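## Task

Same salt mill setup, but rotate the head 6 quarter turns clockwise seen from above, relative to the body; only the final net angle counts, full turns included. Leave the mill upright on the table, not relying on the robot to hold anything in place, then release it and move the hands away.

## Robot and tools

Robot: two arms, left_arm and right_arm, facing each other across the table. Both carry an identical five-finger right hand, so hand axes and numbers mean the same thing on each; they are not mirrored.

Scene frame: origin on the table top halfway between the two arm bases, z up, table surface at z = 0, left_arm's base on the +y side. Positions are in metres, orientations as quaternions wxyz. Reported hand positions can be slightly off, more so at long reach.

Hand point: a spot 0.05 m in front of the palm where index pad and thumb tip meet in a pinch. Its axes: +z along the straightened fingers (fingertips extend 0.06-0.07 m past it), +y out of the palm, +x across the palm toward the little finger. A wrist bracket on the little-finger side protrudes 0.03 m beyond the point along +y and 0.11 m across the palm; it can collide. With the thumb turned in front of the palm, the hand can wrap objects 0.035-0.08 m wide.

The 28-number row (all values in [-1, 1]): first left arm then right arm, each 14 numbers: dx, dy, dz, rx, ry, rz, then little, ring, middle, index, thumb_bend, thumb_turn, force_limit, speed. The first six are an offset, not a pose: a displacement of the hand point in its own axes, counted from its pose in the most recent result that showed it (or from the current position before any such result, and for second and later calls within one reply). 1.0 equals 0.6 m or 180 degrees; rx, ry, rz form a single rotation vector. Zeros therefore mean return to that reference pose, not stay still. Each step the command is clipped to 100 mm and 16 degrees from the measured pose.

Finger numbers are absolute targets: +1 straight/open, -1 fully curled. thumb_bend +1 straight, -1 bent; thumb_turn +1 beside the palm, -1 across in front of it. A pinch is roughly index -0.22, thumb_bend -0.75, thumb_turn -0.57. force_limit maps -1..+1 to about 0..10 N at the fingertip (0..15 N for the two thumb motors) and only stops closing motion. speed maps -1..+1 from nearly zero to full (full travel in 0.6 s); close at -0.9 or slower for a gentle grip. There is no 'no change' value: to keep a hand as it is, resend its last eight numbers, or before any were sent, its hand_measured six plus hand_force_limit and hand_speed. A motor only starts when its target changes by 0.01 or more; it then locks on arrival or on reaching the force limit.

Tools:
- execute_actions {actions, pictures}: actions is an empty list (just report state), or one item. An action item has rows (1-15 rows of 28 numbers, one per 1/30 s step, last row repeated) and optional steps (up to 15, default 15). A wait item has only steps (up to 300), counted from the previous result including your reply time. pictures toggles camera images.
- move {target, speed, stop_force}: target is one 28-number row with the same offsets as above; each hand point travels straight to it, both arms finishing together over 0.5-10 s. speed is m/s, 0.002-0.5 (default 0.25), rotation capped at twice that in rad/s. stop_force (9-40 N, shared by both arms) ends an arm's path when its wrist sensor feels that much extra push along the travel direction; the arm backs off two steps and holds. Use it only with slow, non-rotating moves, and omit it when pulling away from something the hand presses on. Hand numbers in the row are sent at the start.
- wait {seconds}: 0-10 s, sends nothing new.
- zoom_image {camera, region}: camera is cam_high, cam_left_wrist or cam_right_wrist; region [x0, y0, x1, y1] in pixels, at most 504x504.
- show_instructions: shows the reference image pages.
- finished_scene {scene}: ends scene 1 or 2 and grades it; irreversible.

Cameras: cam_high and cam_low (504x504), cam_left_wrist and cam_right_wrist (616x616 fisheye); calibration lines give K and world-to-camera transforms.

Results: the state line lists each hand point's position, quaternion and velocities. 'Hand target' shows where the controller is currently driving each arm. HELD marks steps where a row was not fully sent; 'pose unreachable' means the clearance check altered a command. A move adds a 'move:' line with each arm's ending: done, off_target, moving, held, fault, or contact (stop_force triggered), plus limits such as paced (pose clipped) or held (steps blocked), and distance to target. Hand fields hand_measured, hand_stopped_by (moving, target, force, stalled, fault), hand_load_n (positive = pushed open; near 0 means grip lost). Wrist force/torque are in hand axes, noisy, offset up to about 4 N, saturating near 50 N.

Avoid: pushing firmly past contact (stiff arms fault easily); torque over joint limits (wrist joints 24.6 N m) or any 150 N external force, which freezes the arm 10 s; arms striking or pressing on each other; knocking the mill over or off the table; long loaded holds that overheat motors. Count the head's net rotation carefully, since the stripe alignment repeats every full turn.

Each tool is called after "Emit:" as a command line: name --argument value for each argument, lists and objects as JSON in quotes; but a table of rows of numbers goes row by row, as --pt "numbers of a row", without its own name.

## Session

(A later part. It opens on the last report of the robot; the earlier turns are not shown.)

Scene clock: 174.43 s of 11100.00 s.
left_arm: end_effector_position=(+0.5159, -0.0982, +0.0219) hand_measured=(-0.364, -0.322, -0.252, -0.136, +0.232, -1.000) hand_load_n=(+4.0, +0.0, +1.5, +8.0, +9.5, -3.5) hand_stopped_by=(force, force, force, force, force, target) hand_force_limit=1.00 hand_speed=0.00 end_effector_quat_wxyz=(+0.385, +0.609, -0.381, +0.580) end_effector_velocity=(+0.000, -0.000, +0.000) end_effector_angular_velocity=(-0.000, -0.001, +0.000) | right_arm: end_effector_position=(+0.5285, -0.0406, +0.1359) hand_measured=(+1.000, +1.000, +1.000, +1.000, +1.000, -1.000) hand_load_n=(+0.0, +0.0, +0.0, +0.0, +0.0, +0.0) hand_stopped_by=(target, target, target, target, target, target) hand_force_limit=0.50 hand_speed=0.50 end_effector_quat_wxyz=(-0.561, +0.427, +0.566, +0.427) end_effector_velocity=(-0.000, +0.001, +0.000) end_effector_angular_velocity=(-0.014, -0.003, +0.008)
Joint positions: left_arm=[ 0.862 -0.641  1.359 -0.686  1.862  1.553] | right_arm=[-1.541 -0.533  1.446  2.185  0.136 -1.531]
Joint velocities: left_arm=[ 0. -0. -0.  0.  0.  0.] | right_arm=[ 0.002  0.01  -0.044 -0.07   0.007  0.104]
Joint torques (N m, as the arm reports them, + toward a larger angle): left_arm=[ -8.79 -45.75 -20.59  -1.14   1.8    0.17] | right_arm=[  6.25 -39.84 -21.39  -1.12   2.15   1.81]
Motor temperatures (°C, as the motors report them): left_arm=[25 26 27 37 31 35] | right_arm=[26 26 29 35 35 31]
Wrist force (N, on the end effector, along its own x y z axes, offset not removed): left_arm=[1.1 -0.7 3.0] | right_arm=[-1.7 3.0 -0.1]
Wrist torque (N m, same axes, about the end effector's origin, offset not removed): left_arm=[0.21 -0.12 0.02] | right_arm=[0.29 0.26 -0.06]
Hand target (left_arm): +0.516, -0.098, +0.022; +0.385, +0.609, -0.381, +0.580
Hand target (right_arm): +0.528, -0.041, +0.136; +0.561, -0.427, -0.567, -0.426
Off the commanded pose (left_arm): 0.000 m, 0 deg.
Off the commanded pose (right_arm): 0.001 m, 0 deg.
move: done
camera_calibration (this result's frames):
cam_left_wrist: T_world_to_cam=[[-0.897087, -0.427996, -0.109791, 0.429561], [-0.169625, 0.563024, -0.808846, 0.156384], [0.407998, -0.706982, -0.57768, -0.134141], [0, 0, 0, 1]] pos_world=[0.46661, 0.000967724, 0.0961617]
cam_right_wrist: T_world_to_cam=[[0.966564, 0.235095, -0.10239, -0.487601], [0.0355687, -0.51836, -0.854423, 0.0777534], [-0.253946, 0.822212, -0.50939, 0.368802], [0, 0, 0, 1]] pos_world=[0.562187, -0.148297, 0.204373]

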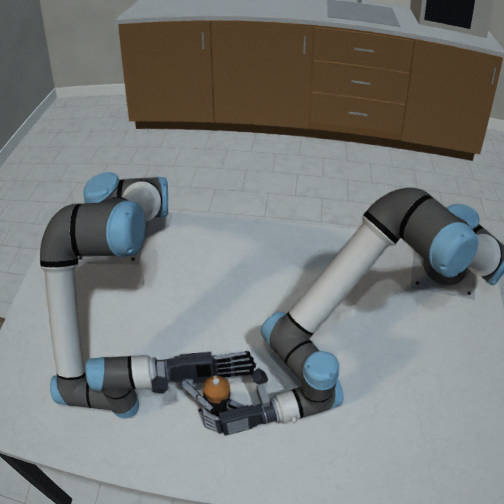

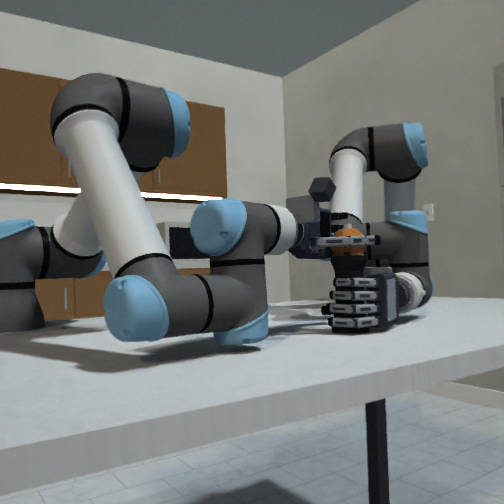

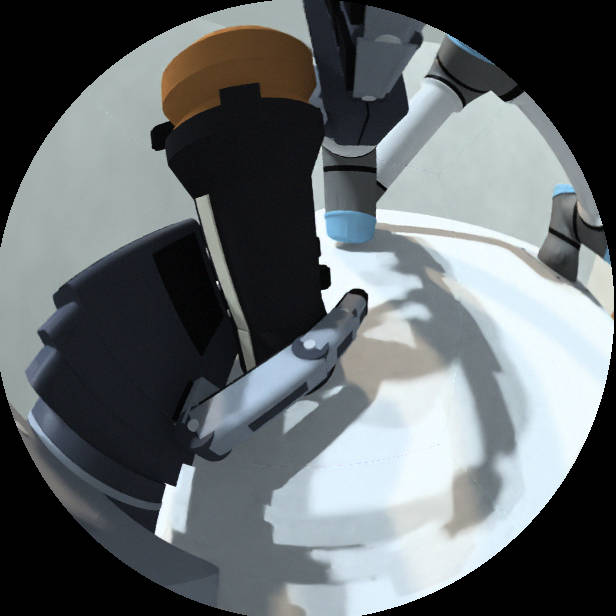

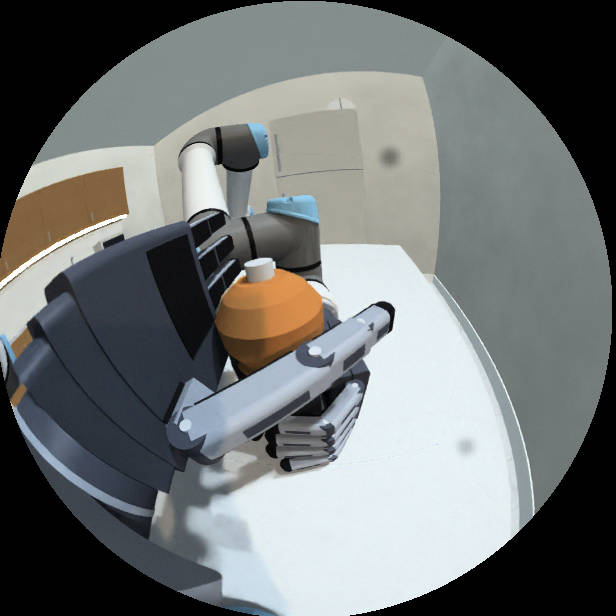

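3 of 6 strokes done (~260°). Stroke 4.

Emit:
move --target '[0,0,0,0,0,0,-1,-1,-1,-1,-1,-1,1,0,0,0.001,0,0,0,0,-1,-1,-1,-1,-1,-1,1,0]'

Emit:
move --target '[0,0,0,0,0,0,-1,-1,-1,-1,-1,-1,1,0,0,0.01,-0.029,-0.25,0,0,-1,-1,-1,-1,-1,-1,1,0]' --speed 0.2

Emit:
move --target '[0,0,0,0,0,0,-1,-1,-1,-1,-1,-1,1,0,0,0.01,-0.029,-0.25,0,0,-1,-1,-1,-1,-1,-1,1,0]' --speed 0.2

Emit:
move --target '[0,0,0,0,0,0,-1,-1,-1,-1,-1,-1,1,0,0,0,0,0,0,0,1,1,1,1,1,-1,0.5,0.5]'

Emit:
move --target '[0,0,0,0,0,0,-1,-1,-1,-1,-1,-1,1,0,0,-0.057,0.003,0.5,0,0,1,1,1,1,1,-1,0.5,0.5]' --speed 0.3

Emit:
zoom_image --camera "cam_high" --region '[160,340,280,440]'

Scene clock: 184.70 s of 11100.00 s.
left_arm: end_effector_position=(+0.5159, -0.0982, +0.0219) hand_measured=(-0.364, -0.322, -0.252, -0.136, +0.232, -1.000) hand_load_n=(+10.0, +2.5, +1.5, +5.5, +10.0, -4.0) hand_stopped_by=(force, force, force, force, force, target) hand_force_limit=1.00 hand_speed=0.00 end_effector_quat_wxyz=(+0.385, +0.609, -0.381, +0.580) end_effector_velocity=(-0.000, +0.000, -0.002) end_effector_angular_velocity=(+0.001, +0.001, -0.000) | right_arm: end_effector_position=(+0.5290, -0.0404, +0.1359) hand_measured=(-1.000, -0.490, -0.136, -0.154, +0.270, -1.000) hand_load_n=(+0.0, +9.5, +7.0, +10.0, +16.0, +4.5) hand_stopped_by=(target, force, force, force, force, target) hand_force_limit=1.00 hand_speed=0.00 end_effector_quat_wxyz=(-0.561, +0.427, +0.566, +0.427) end_effector_velocity=(-0.000, +0.000, -0.001) end_effector_angular_velocity=(-0.000, +0.001, +0.000)
Joint positions: left_arm=[ 0.862 -0.641  1.359 -0.686  1.862  1.553] | right_arm=[-1.541 -0.532  1.444  2.186  0.136 -1.531]
Joint velocities: left_arm=[-0.     0.002  0.    -0.     0.     0.   ] | right_arm=[ 0.     0.001  0.     0.    -0.     0.   ]
Joint torques (N m, as the arm reports them, + toward a larger angle): left_arm=[ -1.78 -46.03 -21.11  -1.38  -1.47  -0.05] | right_arm=[-12.24 -62.62  -0.64   1.8   -1.6   -1.46]
Motor temperatures (°C, as the motors report them): left_arm=[25 26 27 37 31 35] | right_arm=[26 26 29 35 35 31]
Wrist force (N, on the end effector, along its own x y z axes, offset not removed): left_arm=[-11.9 5.9 11.6] | right_arm=[5.2 5.4 8.8]
Wrist torque (N m, same axes, about the end effector's origin, offset not removed): left_arm=[0.49 -0.66 0.22] | right_arm=[0.23 -0.20 0.17]
Hand target (left_arm): +0.516, -0.098, +0.022; +0.385, +0.609, -0.381, +0.580
Hand target (right_arm): +0.529, -0.040, +0.136; +0.561, -0.427, -0.566, -0.427
Off the commanded pose (left_arm): 0.000 m, 0 deg.
Off the commanded pose (right_arm): 0.000 m, 0 deg.
After step 90, 5.77 s passed at rest.
move: done
camera_calibration (this result's frames):
cam_left_wrist: T_world_to_cam=[[-0.897099, -0.42797, -0.109791, 0.429551], [-0.169609, 0.563029, -0.808845, 0.15638], [0.407977, -0.706993, -0.577681, -0.134134], [0, 0, 0, 1]] pos_world=[0.466597, 0.000956675, 0.0961617]
cam_right_wrist: T_world_to_cam=[[0.966551, 0.235148, -0.102393, -0.488169], [0.0355949, -0.518358, -0.854423, 0.0778251], [-0.253992, 0.822199, -0.509389, 0.368802], [0, 0, 0, 1]] pos_world=[0.562743, -0.148095, 0.204374]

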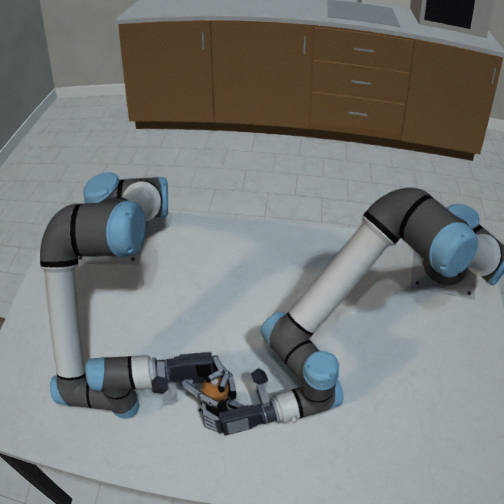

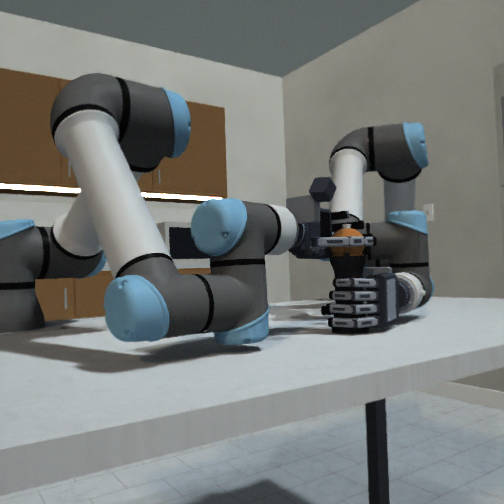

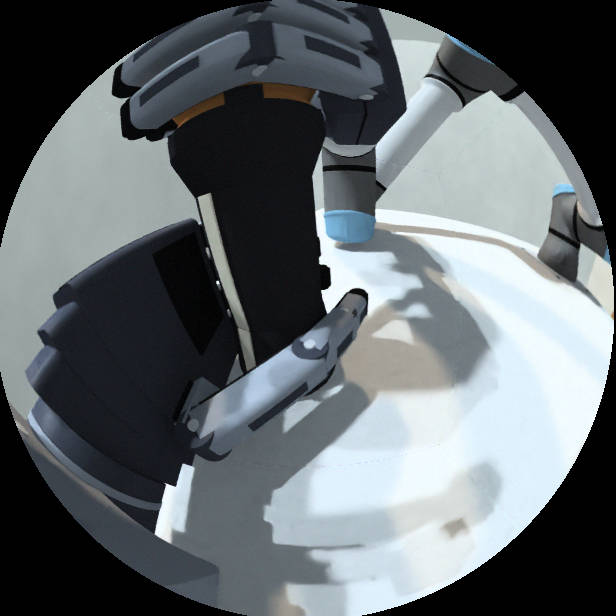

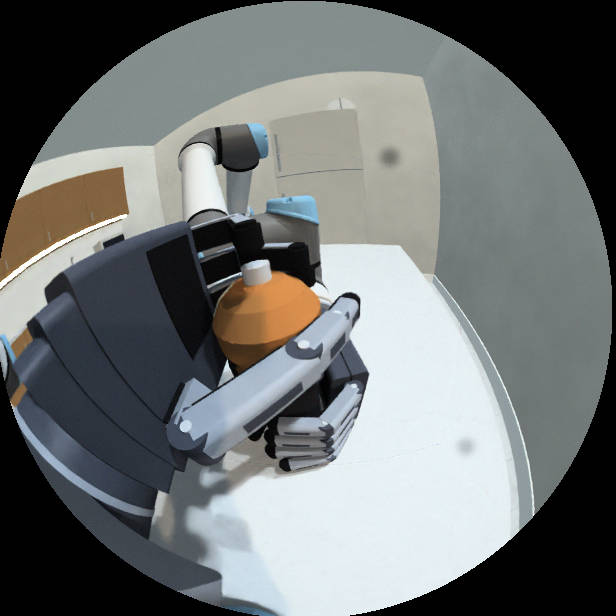

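Scene clock: 187.13 s of 11100.00 s.
left_arm: end_effector_position=(+0.5159, -0.0982, +0.0219) hand_measured=(-0.364, -0.322, -0.252, -0.136, +0.232, -1.000) hand_load_n=(+11.0, +2.0, +1.0, +5.5, +17.0, +1.0) hand_stopped_by=(force, force, force, force, force, target) hand_force_limit=1.00 hand_speed=0.00 end_effector_quat_wxyz=(+0.385, +0.609, -0.381, +0.580) end_effector_velocity=(+0.000, +0.000, +0.001) end_effector_angular_velocity=(-0.001, -0.001, +0.000) | right_arm: end_effector_position=(+0.5395, -0.0553, +0.1360) hand_measured=(-1.000, -0.490, -0.136, -0.154, +0.270, -1.000) hand_load_n=(+0.0, +7.5, +4.5, +12.0, +17.5, +1.0) hand_stopped_by=(target, force, force, force, force, target) hand_force_limit=1.00 hand_speed=0.00 end_effector_quat_wxyz=(-0.355, +0.609, +0.360, +0.611) end_effector_velocity=(+0.000, +0.000, +0.000) end_effector_angular_velocity=(-0.000, -0.001, -0.008)
Joint positions: left_arm=[ 0.862 -0.641  1.359 -0.686  1.862  1.553] | right_arm=[-1.371 -0.692  1.9    1.934 -0.819 -1.579]
Joint velocities: left_arm=[ 0.001 -0.001  0.    -0.     0.     0.   ] | right_arm=[ 0.003 -0.001  0.    -0.    -0.011 -0.001]
Joint torques (N m, as the arm reports them, + toward a larger angle): left_arm=[ 29.86 -46.02 -21.39  -1.18  -7.1    0.09] | right_arm=[  9.76 -36.7   15.32   1.87  -0.88   2.92]
Motor temperatures (°C, as the motors report them): left_arm=[25 26 27 37 31 35] | right_arm=[26 26 29 35 35 31]
Wrist force (N, on the end effector, along its own x y z axes, offset not removed): left_arm=[10.3 28.1 3.4] | right_arm=[26.5 12.0 10.9]
Wrist torque (N m, same axes, about the end effector's origin, offset not removed): left_arm=[0.46 -0.63 0.81] | right_arm=[0.93 -0.24 0.49]
Hand target (left_arm): +0.516, -0.098, +0.022; +0.385, +0.609, -0.381, +0.580
Hand target (right_arm): +0.540, -0.055, +0.136; -0.355, +0.609, +0.360, +0.611
Off the commanded pose (left_arm): 0.000 m, 0 deg.
Off the commanded pose (right_arm): 0.000 m, 0 deg.
move: done
camera_calibration (this result's frames):
cam_left_wrist: T_world_to_cam=[[-0.897083, -0.428004, -0.109791, 0.429557], [-0.169629, 0.563023, -0.808846, 0.156388], [0.408005, -0.706978, -0.57768, -0.134146], [0, 0, 0, 1]] pos_world=[0.466609, 0.000964228, 0.0961619]
cam_right_wrist: T_world_to_cam=[[0.850568, -0.516296, -0.0998591, -0.474151], [-0.336886, -0.389176, -0.85735, 0.278344], [0.403784, 0.762876, -0.504954, 0.0250226], [0, 0, 0, 1]] pos_world=[0.486964, -0.155567, 0.203925]

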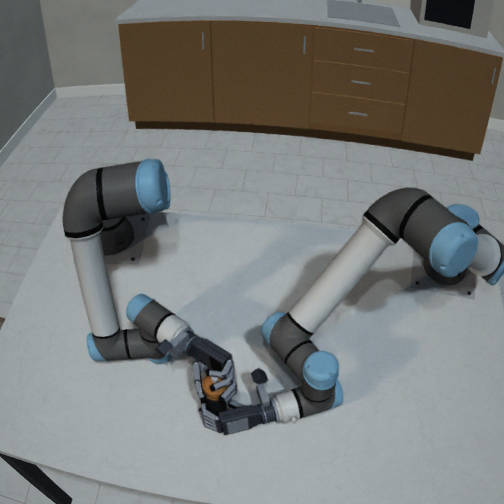

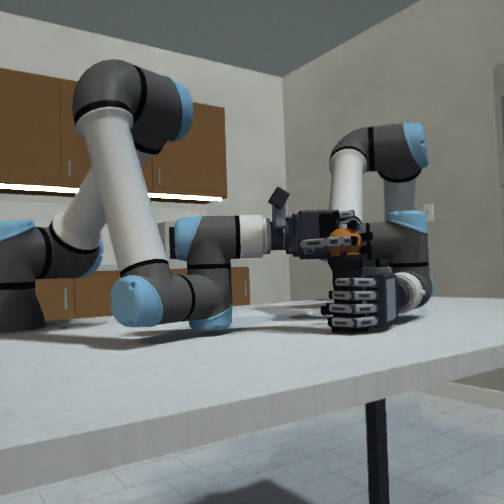

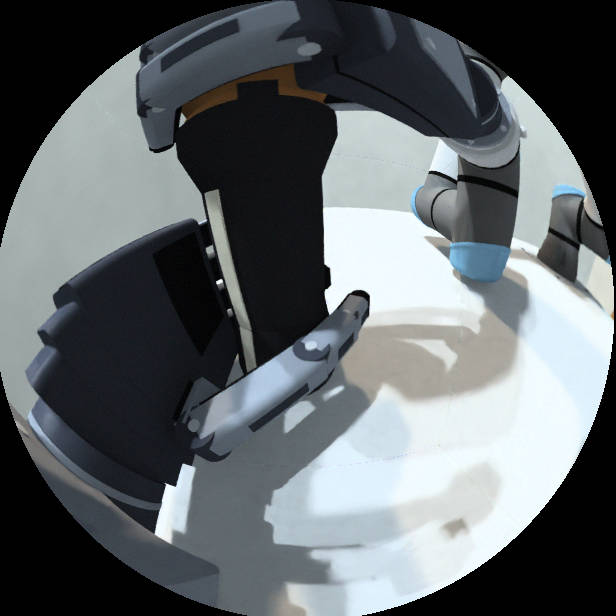

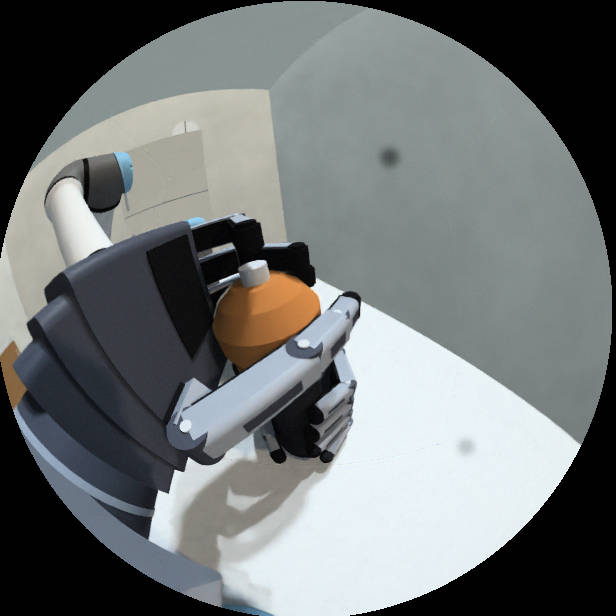

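Scene clock: 189.57 s of 11100.00 s.
left_arm: end_effector_position=(+0.5160, -0.0982, +0.0219) hand_measured=(-0.364, -0.322, -0.252, -0.136, +0.236, -1.000) hand_load_n=(+0.0, +0.0, +1.5, +12.5, +26.0, -0.5) hand_stopped_by=(force, force, force, force, force, target) hand_force_limit=1.00 hand_speed=0.00 end_effector_quat_wxyz=(+0.385, +0.609, -0.381, +0.580) end_effector_velocity=(-0.000, -0.000, -0.000) end_effector_angular_velocity=(+0.001, +0.000, -0.001) | right_arm: end_effector_position=(+0.5363, -0.0732, +0.1361) hand_measured=(-1.000, -0.490, -0.138, -0.154, +0.274, -1.000) hand_load_n=(+0.0, +9.5, +0.0, +12.5, +21.0, +3.0) hand_stopped_by=(target, force, force, force, force, target) hand_force_limit=1.00 hand_speed=0.00 end_effector_quat_wxyz=(-0.095, +0.699, +0.099, +0.702) end_effector_velocity=(+0.000, -0.001, -0.000) end_effector_angular_velocity=(-0.000, +0.000, -0.009)
Joint positions: left_arm=[ 0.862 -0.641  1.359 -0.686  1.862  1.553] | right_arm=[-0.999 -0.638  1.742  2.033 -1.976 -1.578]
Joint velocities: left_arm=[-0.     0.001 -0.001  0.001  0.     0.   ] | right_arm=[ 0.003  0.002 -0.004  0.003 -0.011 -0.   ]
Joint torques (N m, as the arm reports them, + toward a larger angle): left_arm=[ 18.14 -32.16 -22.6   -1.05  -8.23  -0.07] | right_arm=[19.1  -2.62 -1.95  7.6  -0.48  0.18]
Motor temperatures (°C, as the motors report them): left_arm=[25 26 27 37 31 35] | right_arm=[26 26 29 35 35 31]
Wrist force (N, on the end effector, along its own x y z axes, offset not removed): left_arm=[6.5 31.6 -28.2] | right_arm=[38.7 15.5 15.1]
Wrist torque (N m, same axes, about the end effector's origin, offset not removed): left_arm=[1.29 1.18 0.15] | right_arm=[0.89 -0.27 0.96]
Hand target (left_arm): +0.516, -0.098, +0.022; +0.385, +0.609, -0.381, +0.580
Hand target (right_arm): +0.536, -0.073, +0.136; -0.095, +0.699, +0.098, +0.702
Off the commanded pose (left_arm): 0.000 m, 0 deg.
Off the commanded pose (right_arm): 0.000 m, 0 deg.
move: done
camera_calibration (this result's frames):
cam_left_wrist: T_world_to_cam=[[-0.897025, -0.428122, -0.109807, 0.429592], [-0.169673, 0.562972, -0.808872, 0.156431], [0.408114, -0.706947, -0.57764, -0.134176], [0, 0, 0, 1]] pos_world=[0.466656, 0.00099657, 0.0961994]
cam_right_wrist: T_world_to_cam=[[0.237505, -0.966034, -0.101834, -0.184512], [-0.509267, -0.034559, -0.859914, 0.389107], [0.827187, 0.256095, -0.500177, -0.224795], [0, 0, 0, 1]] pos_world=[0.42793, -0.107229, 0.203372]

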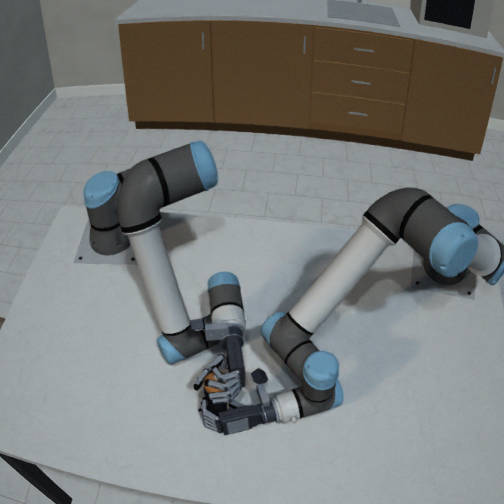

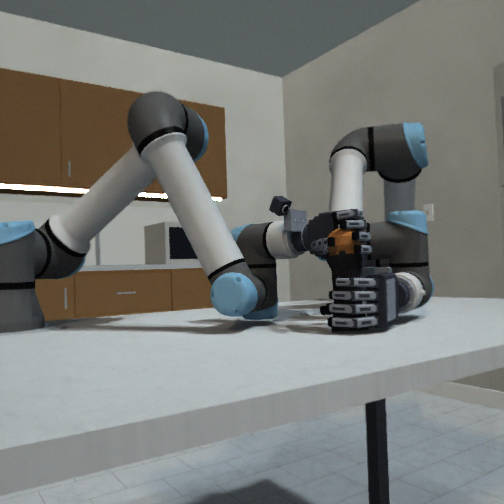

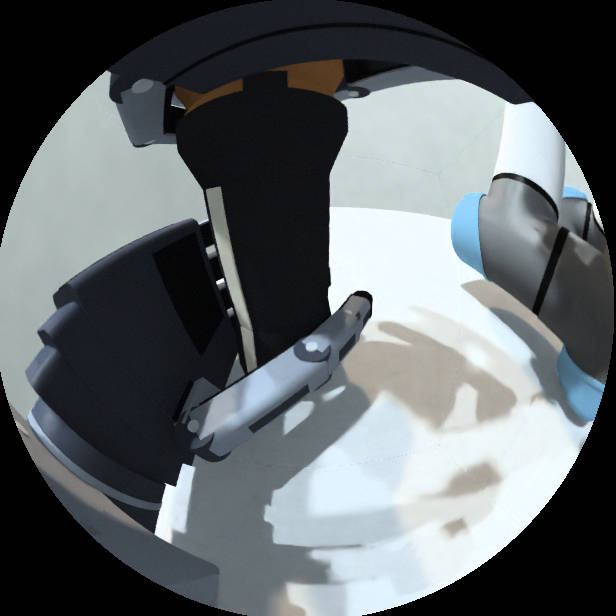

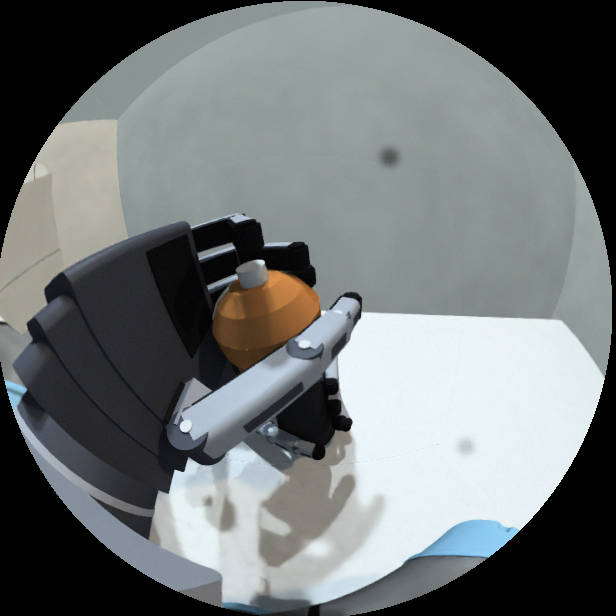

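Scene clock: 190.67 s of 11100.00 s.
left_arm: end_effector_position=(+0.5160, -0.0981, +0.0219) hand_measured=(-0.364, -0.322, -0.252, -0.136, +0.230, -1.000) hand_load_n=(+4.0, +0.0, +1.0, +7.5, +9.0, -4.0) hand_stopped_by=(force, force, force, force, force, target) hand_force_limit=1.00 hand_speed=0.00 end_effector_quat_wxyz=(+0.385, +0.609, -0.381, +0.580) end_effector_velocity=(+0.000, -0.000, +0.001) end_effector_angular_velocity=(-0.001, -0.000, -0.000) | right_arm: end_effector_position=(+0.5363, -0.0732, +0.1361) hand_measured=(+1.000, +1.000, +1.000, +1.000, +1.000, -1.000) hand_load_n=(+0.0, +0.0, +0.0, +0.0, +0.0, +0.0) hand_stopped_by=(target, target, target, target, target, target) hand_force_limit=0.50 hand_speed=0.50 end_effector_quat_wxyz=(-0.095, +0.699, +0.099, +0.702) end_effector_velocity=(-0.000, -0.000, -0.000) end_effector_angular_velocity=(-0.000, +0.001, -0.000)
Joint positions: left_arm=[ 0.862 -0.641  1.359 -0.686  1.862  1.553] | right_arm=[-0.999 -0.638  1.742  2.033 -1.976 -1.578]
Joint velocities: left_arm=[ 0.    -0.002  0.    -0.     0.    -0.001] | right_arm=[ 0.    -0.     0.     0.001 -0.     0.   ]
Joint torques (N m, as the arm reports them, + toward a larger angle): left_arm=[-12.36 -51.49 -22.32  -1.2    1.83  -0.03] | right_arm=[ -7.77 -61.8   -0.22  -2.65   2.     0.96]
Motor temperatures (°C, as the motors report them): left_arm=[25 26 27 37 31 35] | right_arm=[26 26 29 35 35 31]
Wrist force (N, on the end effector, along its own x y z axes, offset not removed): left_arm=[2.6 -4.3 2.4] | right_arm=[-2.6 2.7 -1.7]
Wrist torque (N m, same axes, about the end effector's origin, offset not removed): left_arm=[-0.24 -0.27 0.01] | right_arm=[0.32 0.44 -0.09]
Hand target (left_arm): +0.516, -0.098, +0.022; +0.385, +0.609, -0.381, +0.580
Hand target (right_arm): +0.536, -0.073, +0.136; -0.095, +0.699, +0.099, +0.702
Off the commanded pose (left_arm): 0.000 m, 0 deg.
Off the commanded pose (right_arm): 0.000 m, 0 deg.
move: done
camera_calibration (this result's frames):
cam_left_wrist: T_world_to_cam=[[-0.897019, -0.428142, -0.10978, 0.429602], [-0.169745, 0.563028, -0.808818, 0.156387], [0.408098, -0.70689, -0.577721, -0.134194], [0, 0, 0, 1]] pos_world=[0.466671, 0.0010203, 0.0961236]
cam_right_wrist: T_world_to_cam=[[0.237507, -0.966034, -0.101828, -0.184513], [-0.509266, -0.034565, -0.859915, 0.389106], [0.827187, 0.256094, -0.500177, -0.224795], [0, 0, 0, 1]] pos_world=[0.427929, -0.107228, 0.203372]

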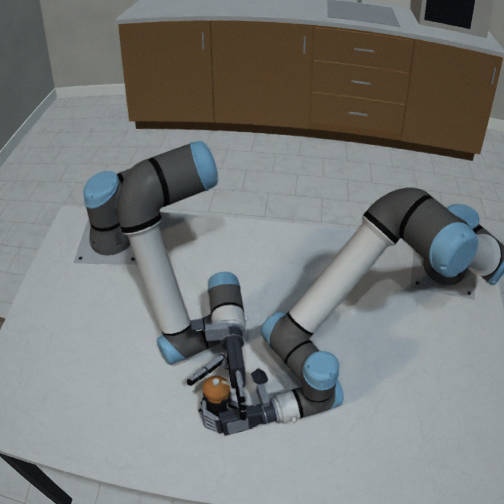

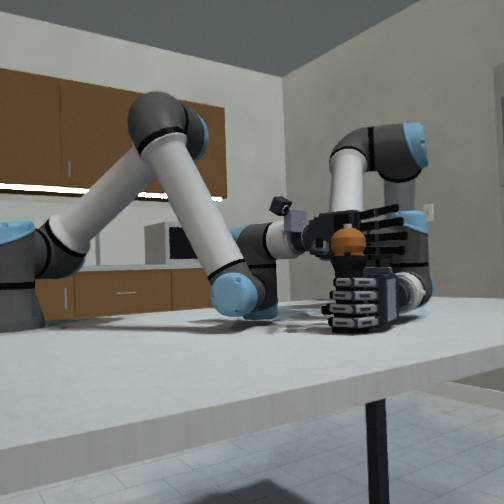

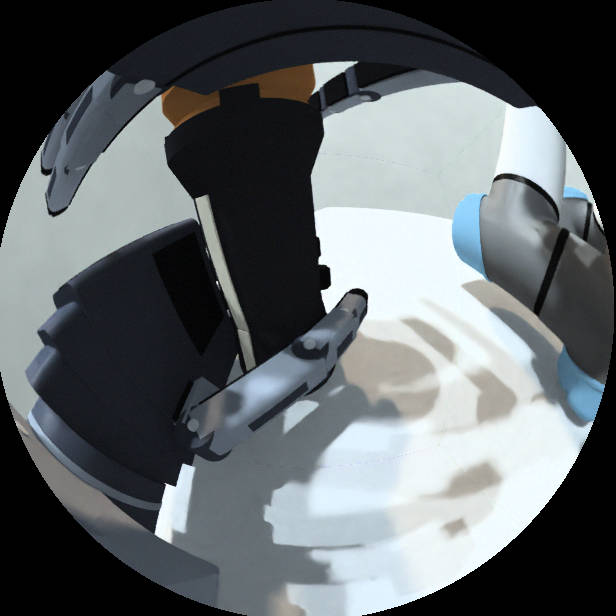

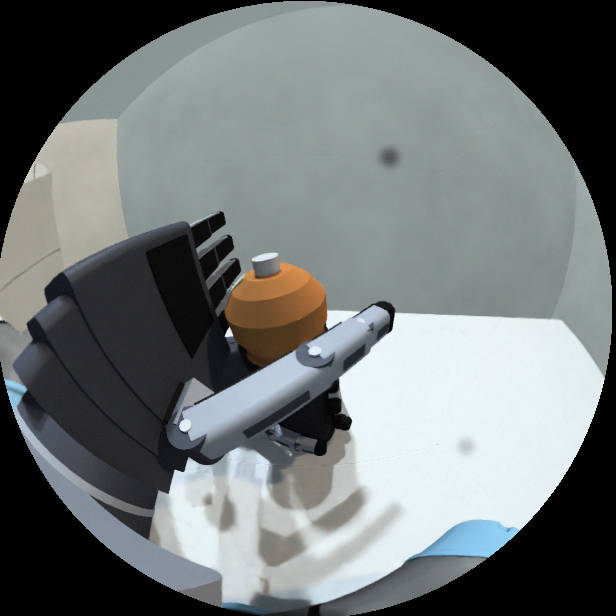

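Scene clock: 193.83 s of 11100.00 s.
left_arm: end_effector_position=(+0.5160, -0.0981, +0.0219) hand_measured=(-0.364, -0.322, -0.252, -0.136, +0.230, -1.000) hand_load_n=(+4.0, +0.0, +1.0, +7.5, +9.0, -4.0) hand_stopped_by=(force, force, force, force, force, target) hand_force_limit=1.00 hand_speed=0.00 end_effector_quat_wxyz=(+0.385, +0.609, -0.381, +0.580) end_effector_velocity=(-0.000, +0.000, -0.000) end_effector_angular_velocity=(-0.000, -0.000, -0.001) | right_arm: end_effector_position=(+0.5286, -0.0403, +0.1358) hand_measured=(+1.000, +1.000, +1.000, +1.000, +1.000, -1.000) hand_load_n=(+0.0, +0.0, +0.0, +0.0, +0.0, +0.0) hand_stopped_by=(target, target, target, target, target, target) hand_force_limit=0.50 hand_speed=0.50 end_effector_quat_wxyz=(-0.561, +0.427, +0.566, +0.427) end_effector_velocity=(-0.001, +0.001, -0.001) end_effector_angular_velocity=(-0.010, +0.000, +0.009)
Joint positions: left_arm=[ 0.862 -0.641  1.359 -0.686  1.862  1.553] | right_arm=[-1.541 -0.533  1.448  2.193  0.136 -1.541]
Joint velocities: left_arm=[ 0.     0.     0.    -0.001  0.001  0.   ] | right_arm=[ 0.002  0.009 -0.03  -0.043  0.007  0.067]
Joint torques (N m, as the arm reports them, + toward a larger angle): left_arm=[ -8.59 -50.32 -22.06  -1.2    1.54   0.02] | right_arm=[  7.31 -40.63 -20.53  -1.05   2.18   1.96]
Motor temperatures (°C, as the motors report them): left_arm=[25 26 27 37 31 35] | right_arm=[26 26 29 35 35 31]
Wrist force (N, on the end effector, along its own x y z axes, offset not removed): left_arm=[0.2 -4.2 2.3] | right_arm=[-2.0 2.4 -0.9]
Wrist torque (N m, same axes, about the end effector's origin, offset not removed): left_arm=[-0.23 0.17 0.03] | right_arm=[0.27 0.37 -0.08]
Hand target (left_arm): +0.516, -0.098, +0.022; +0.385, +0.609, -0.381, +0.580
Hand target (right_arm): +0.529, -0.040, +0.136; +0.561, -0.427, -0.566, -0.427
Off the commanded pose (left_arm): 0.000 m, 0 deg.
Off the commanded pose (right_arm): 0.001 m, 0 deg.
move: done
camera_calibration (this result's frames):
cam_left_wrist: T_world_to_cam=[[-0.897021, -0.428137, -0.10978, 0.429599], [-0.169741, 0.563029, -0.808818, 0.156387], [0.408094, -0.706893, -0.577721, -0.134192], [0, 0, 0, 1]] pos_world=[0.466668, 0.00101718, 0.0961238]
cam_right_wrist: T_world_to_cam=[[0.966362, 0.235915, -0.102411, -0.487667], [0.0356587, -0.517258, -0.855086, 0.0779515], [-0.254701, 0.822671, -0.508271, 0.368838], [0, 0, 0, 1]] pos_world=[0.562427, -0.148063, 0.204183]

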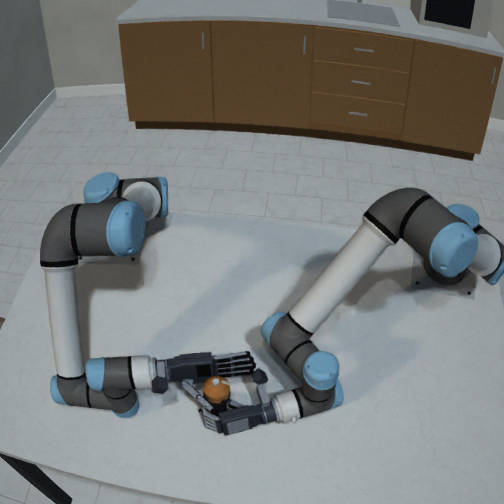

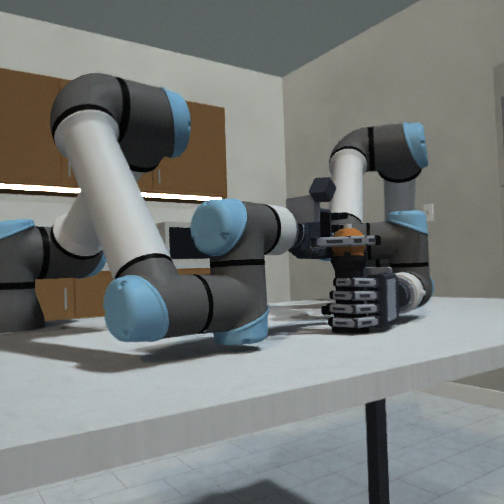

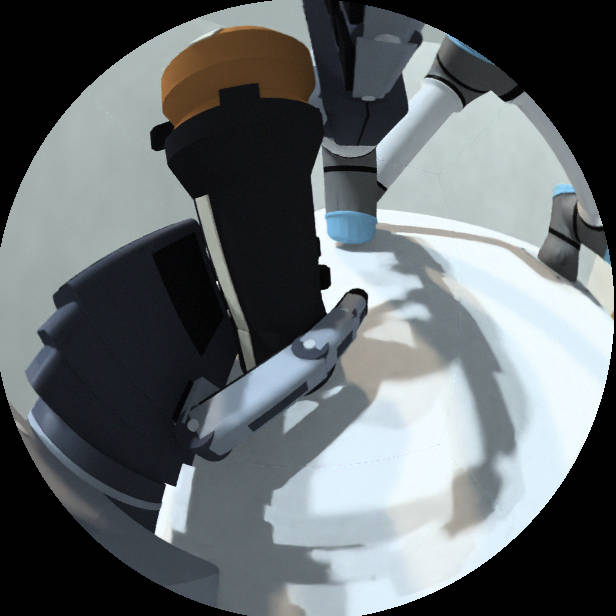

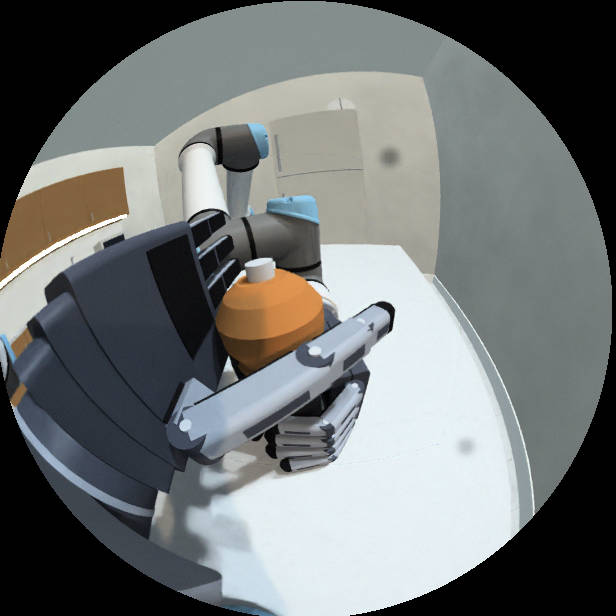

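Region (160, 340, 280, 440) of cam_high's 504x504 image, scaled by 4.200, with more detail than that image has.

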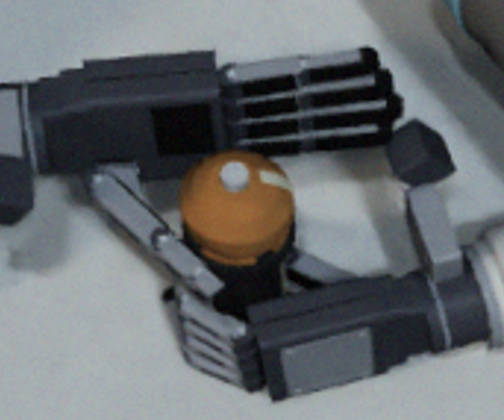

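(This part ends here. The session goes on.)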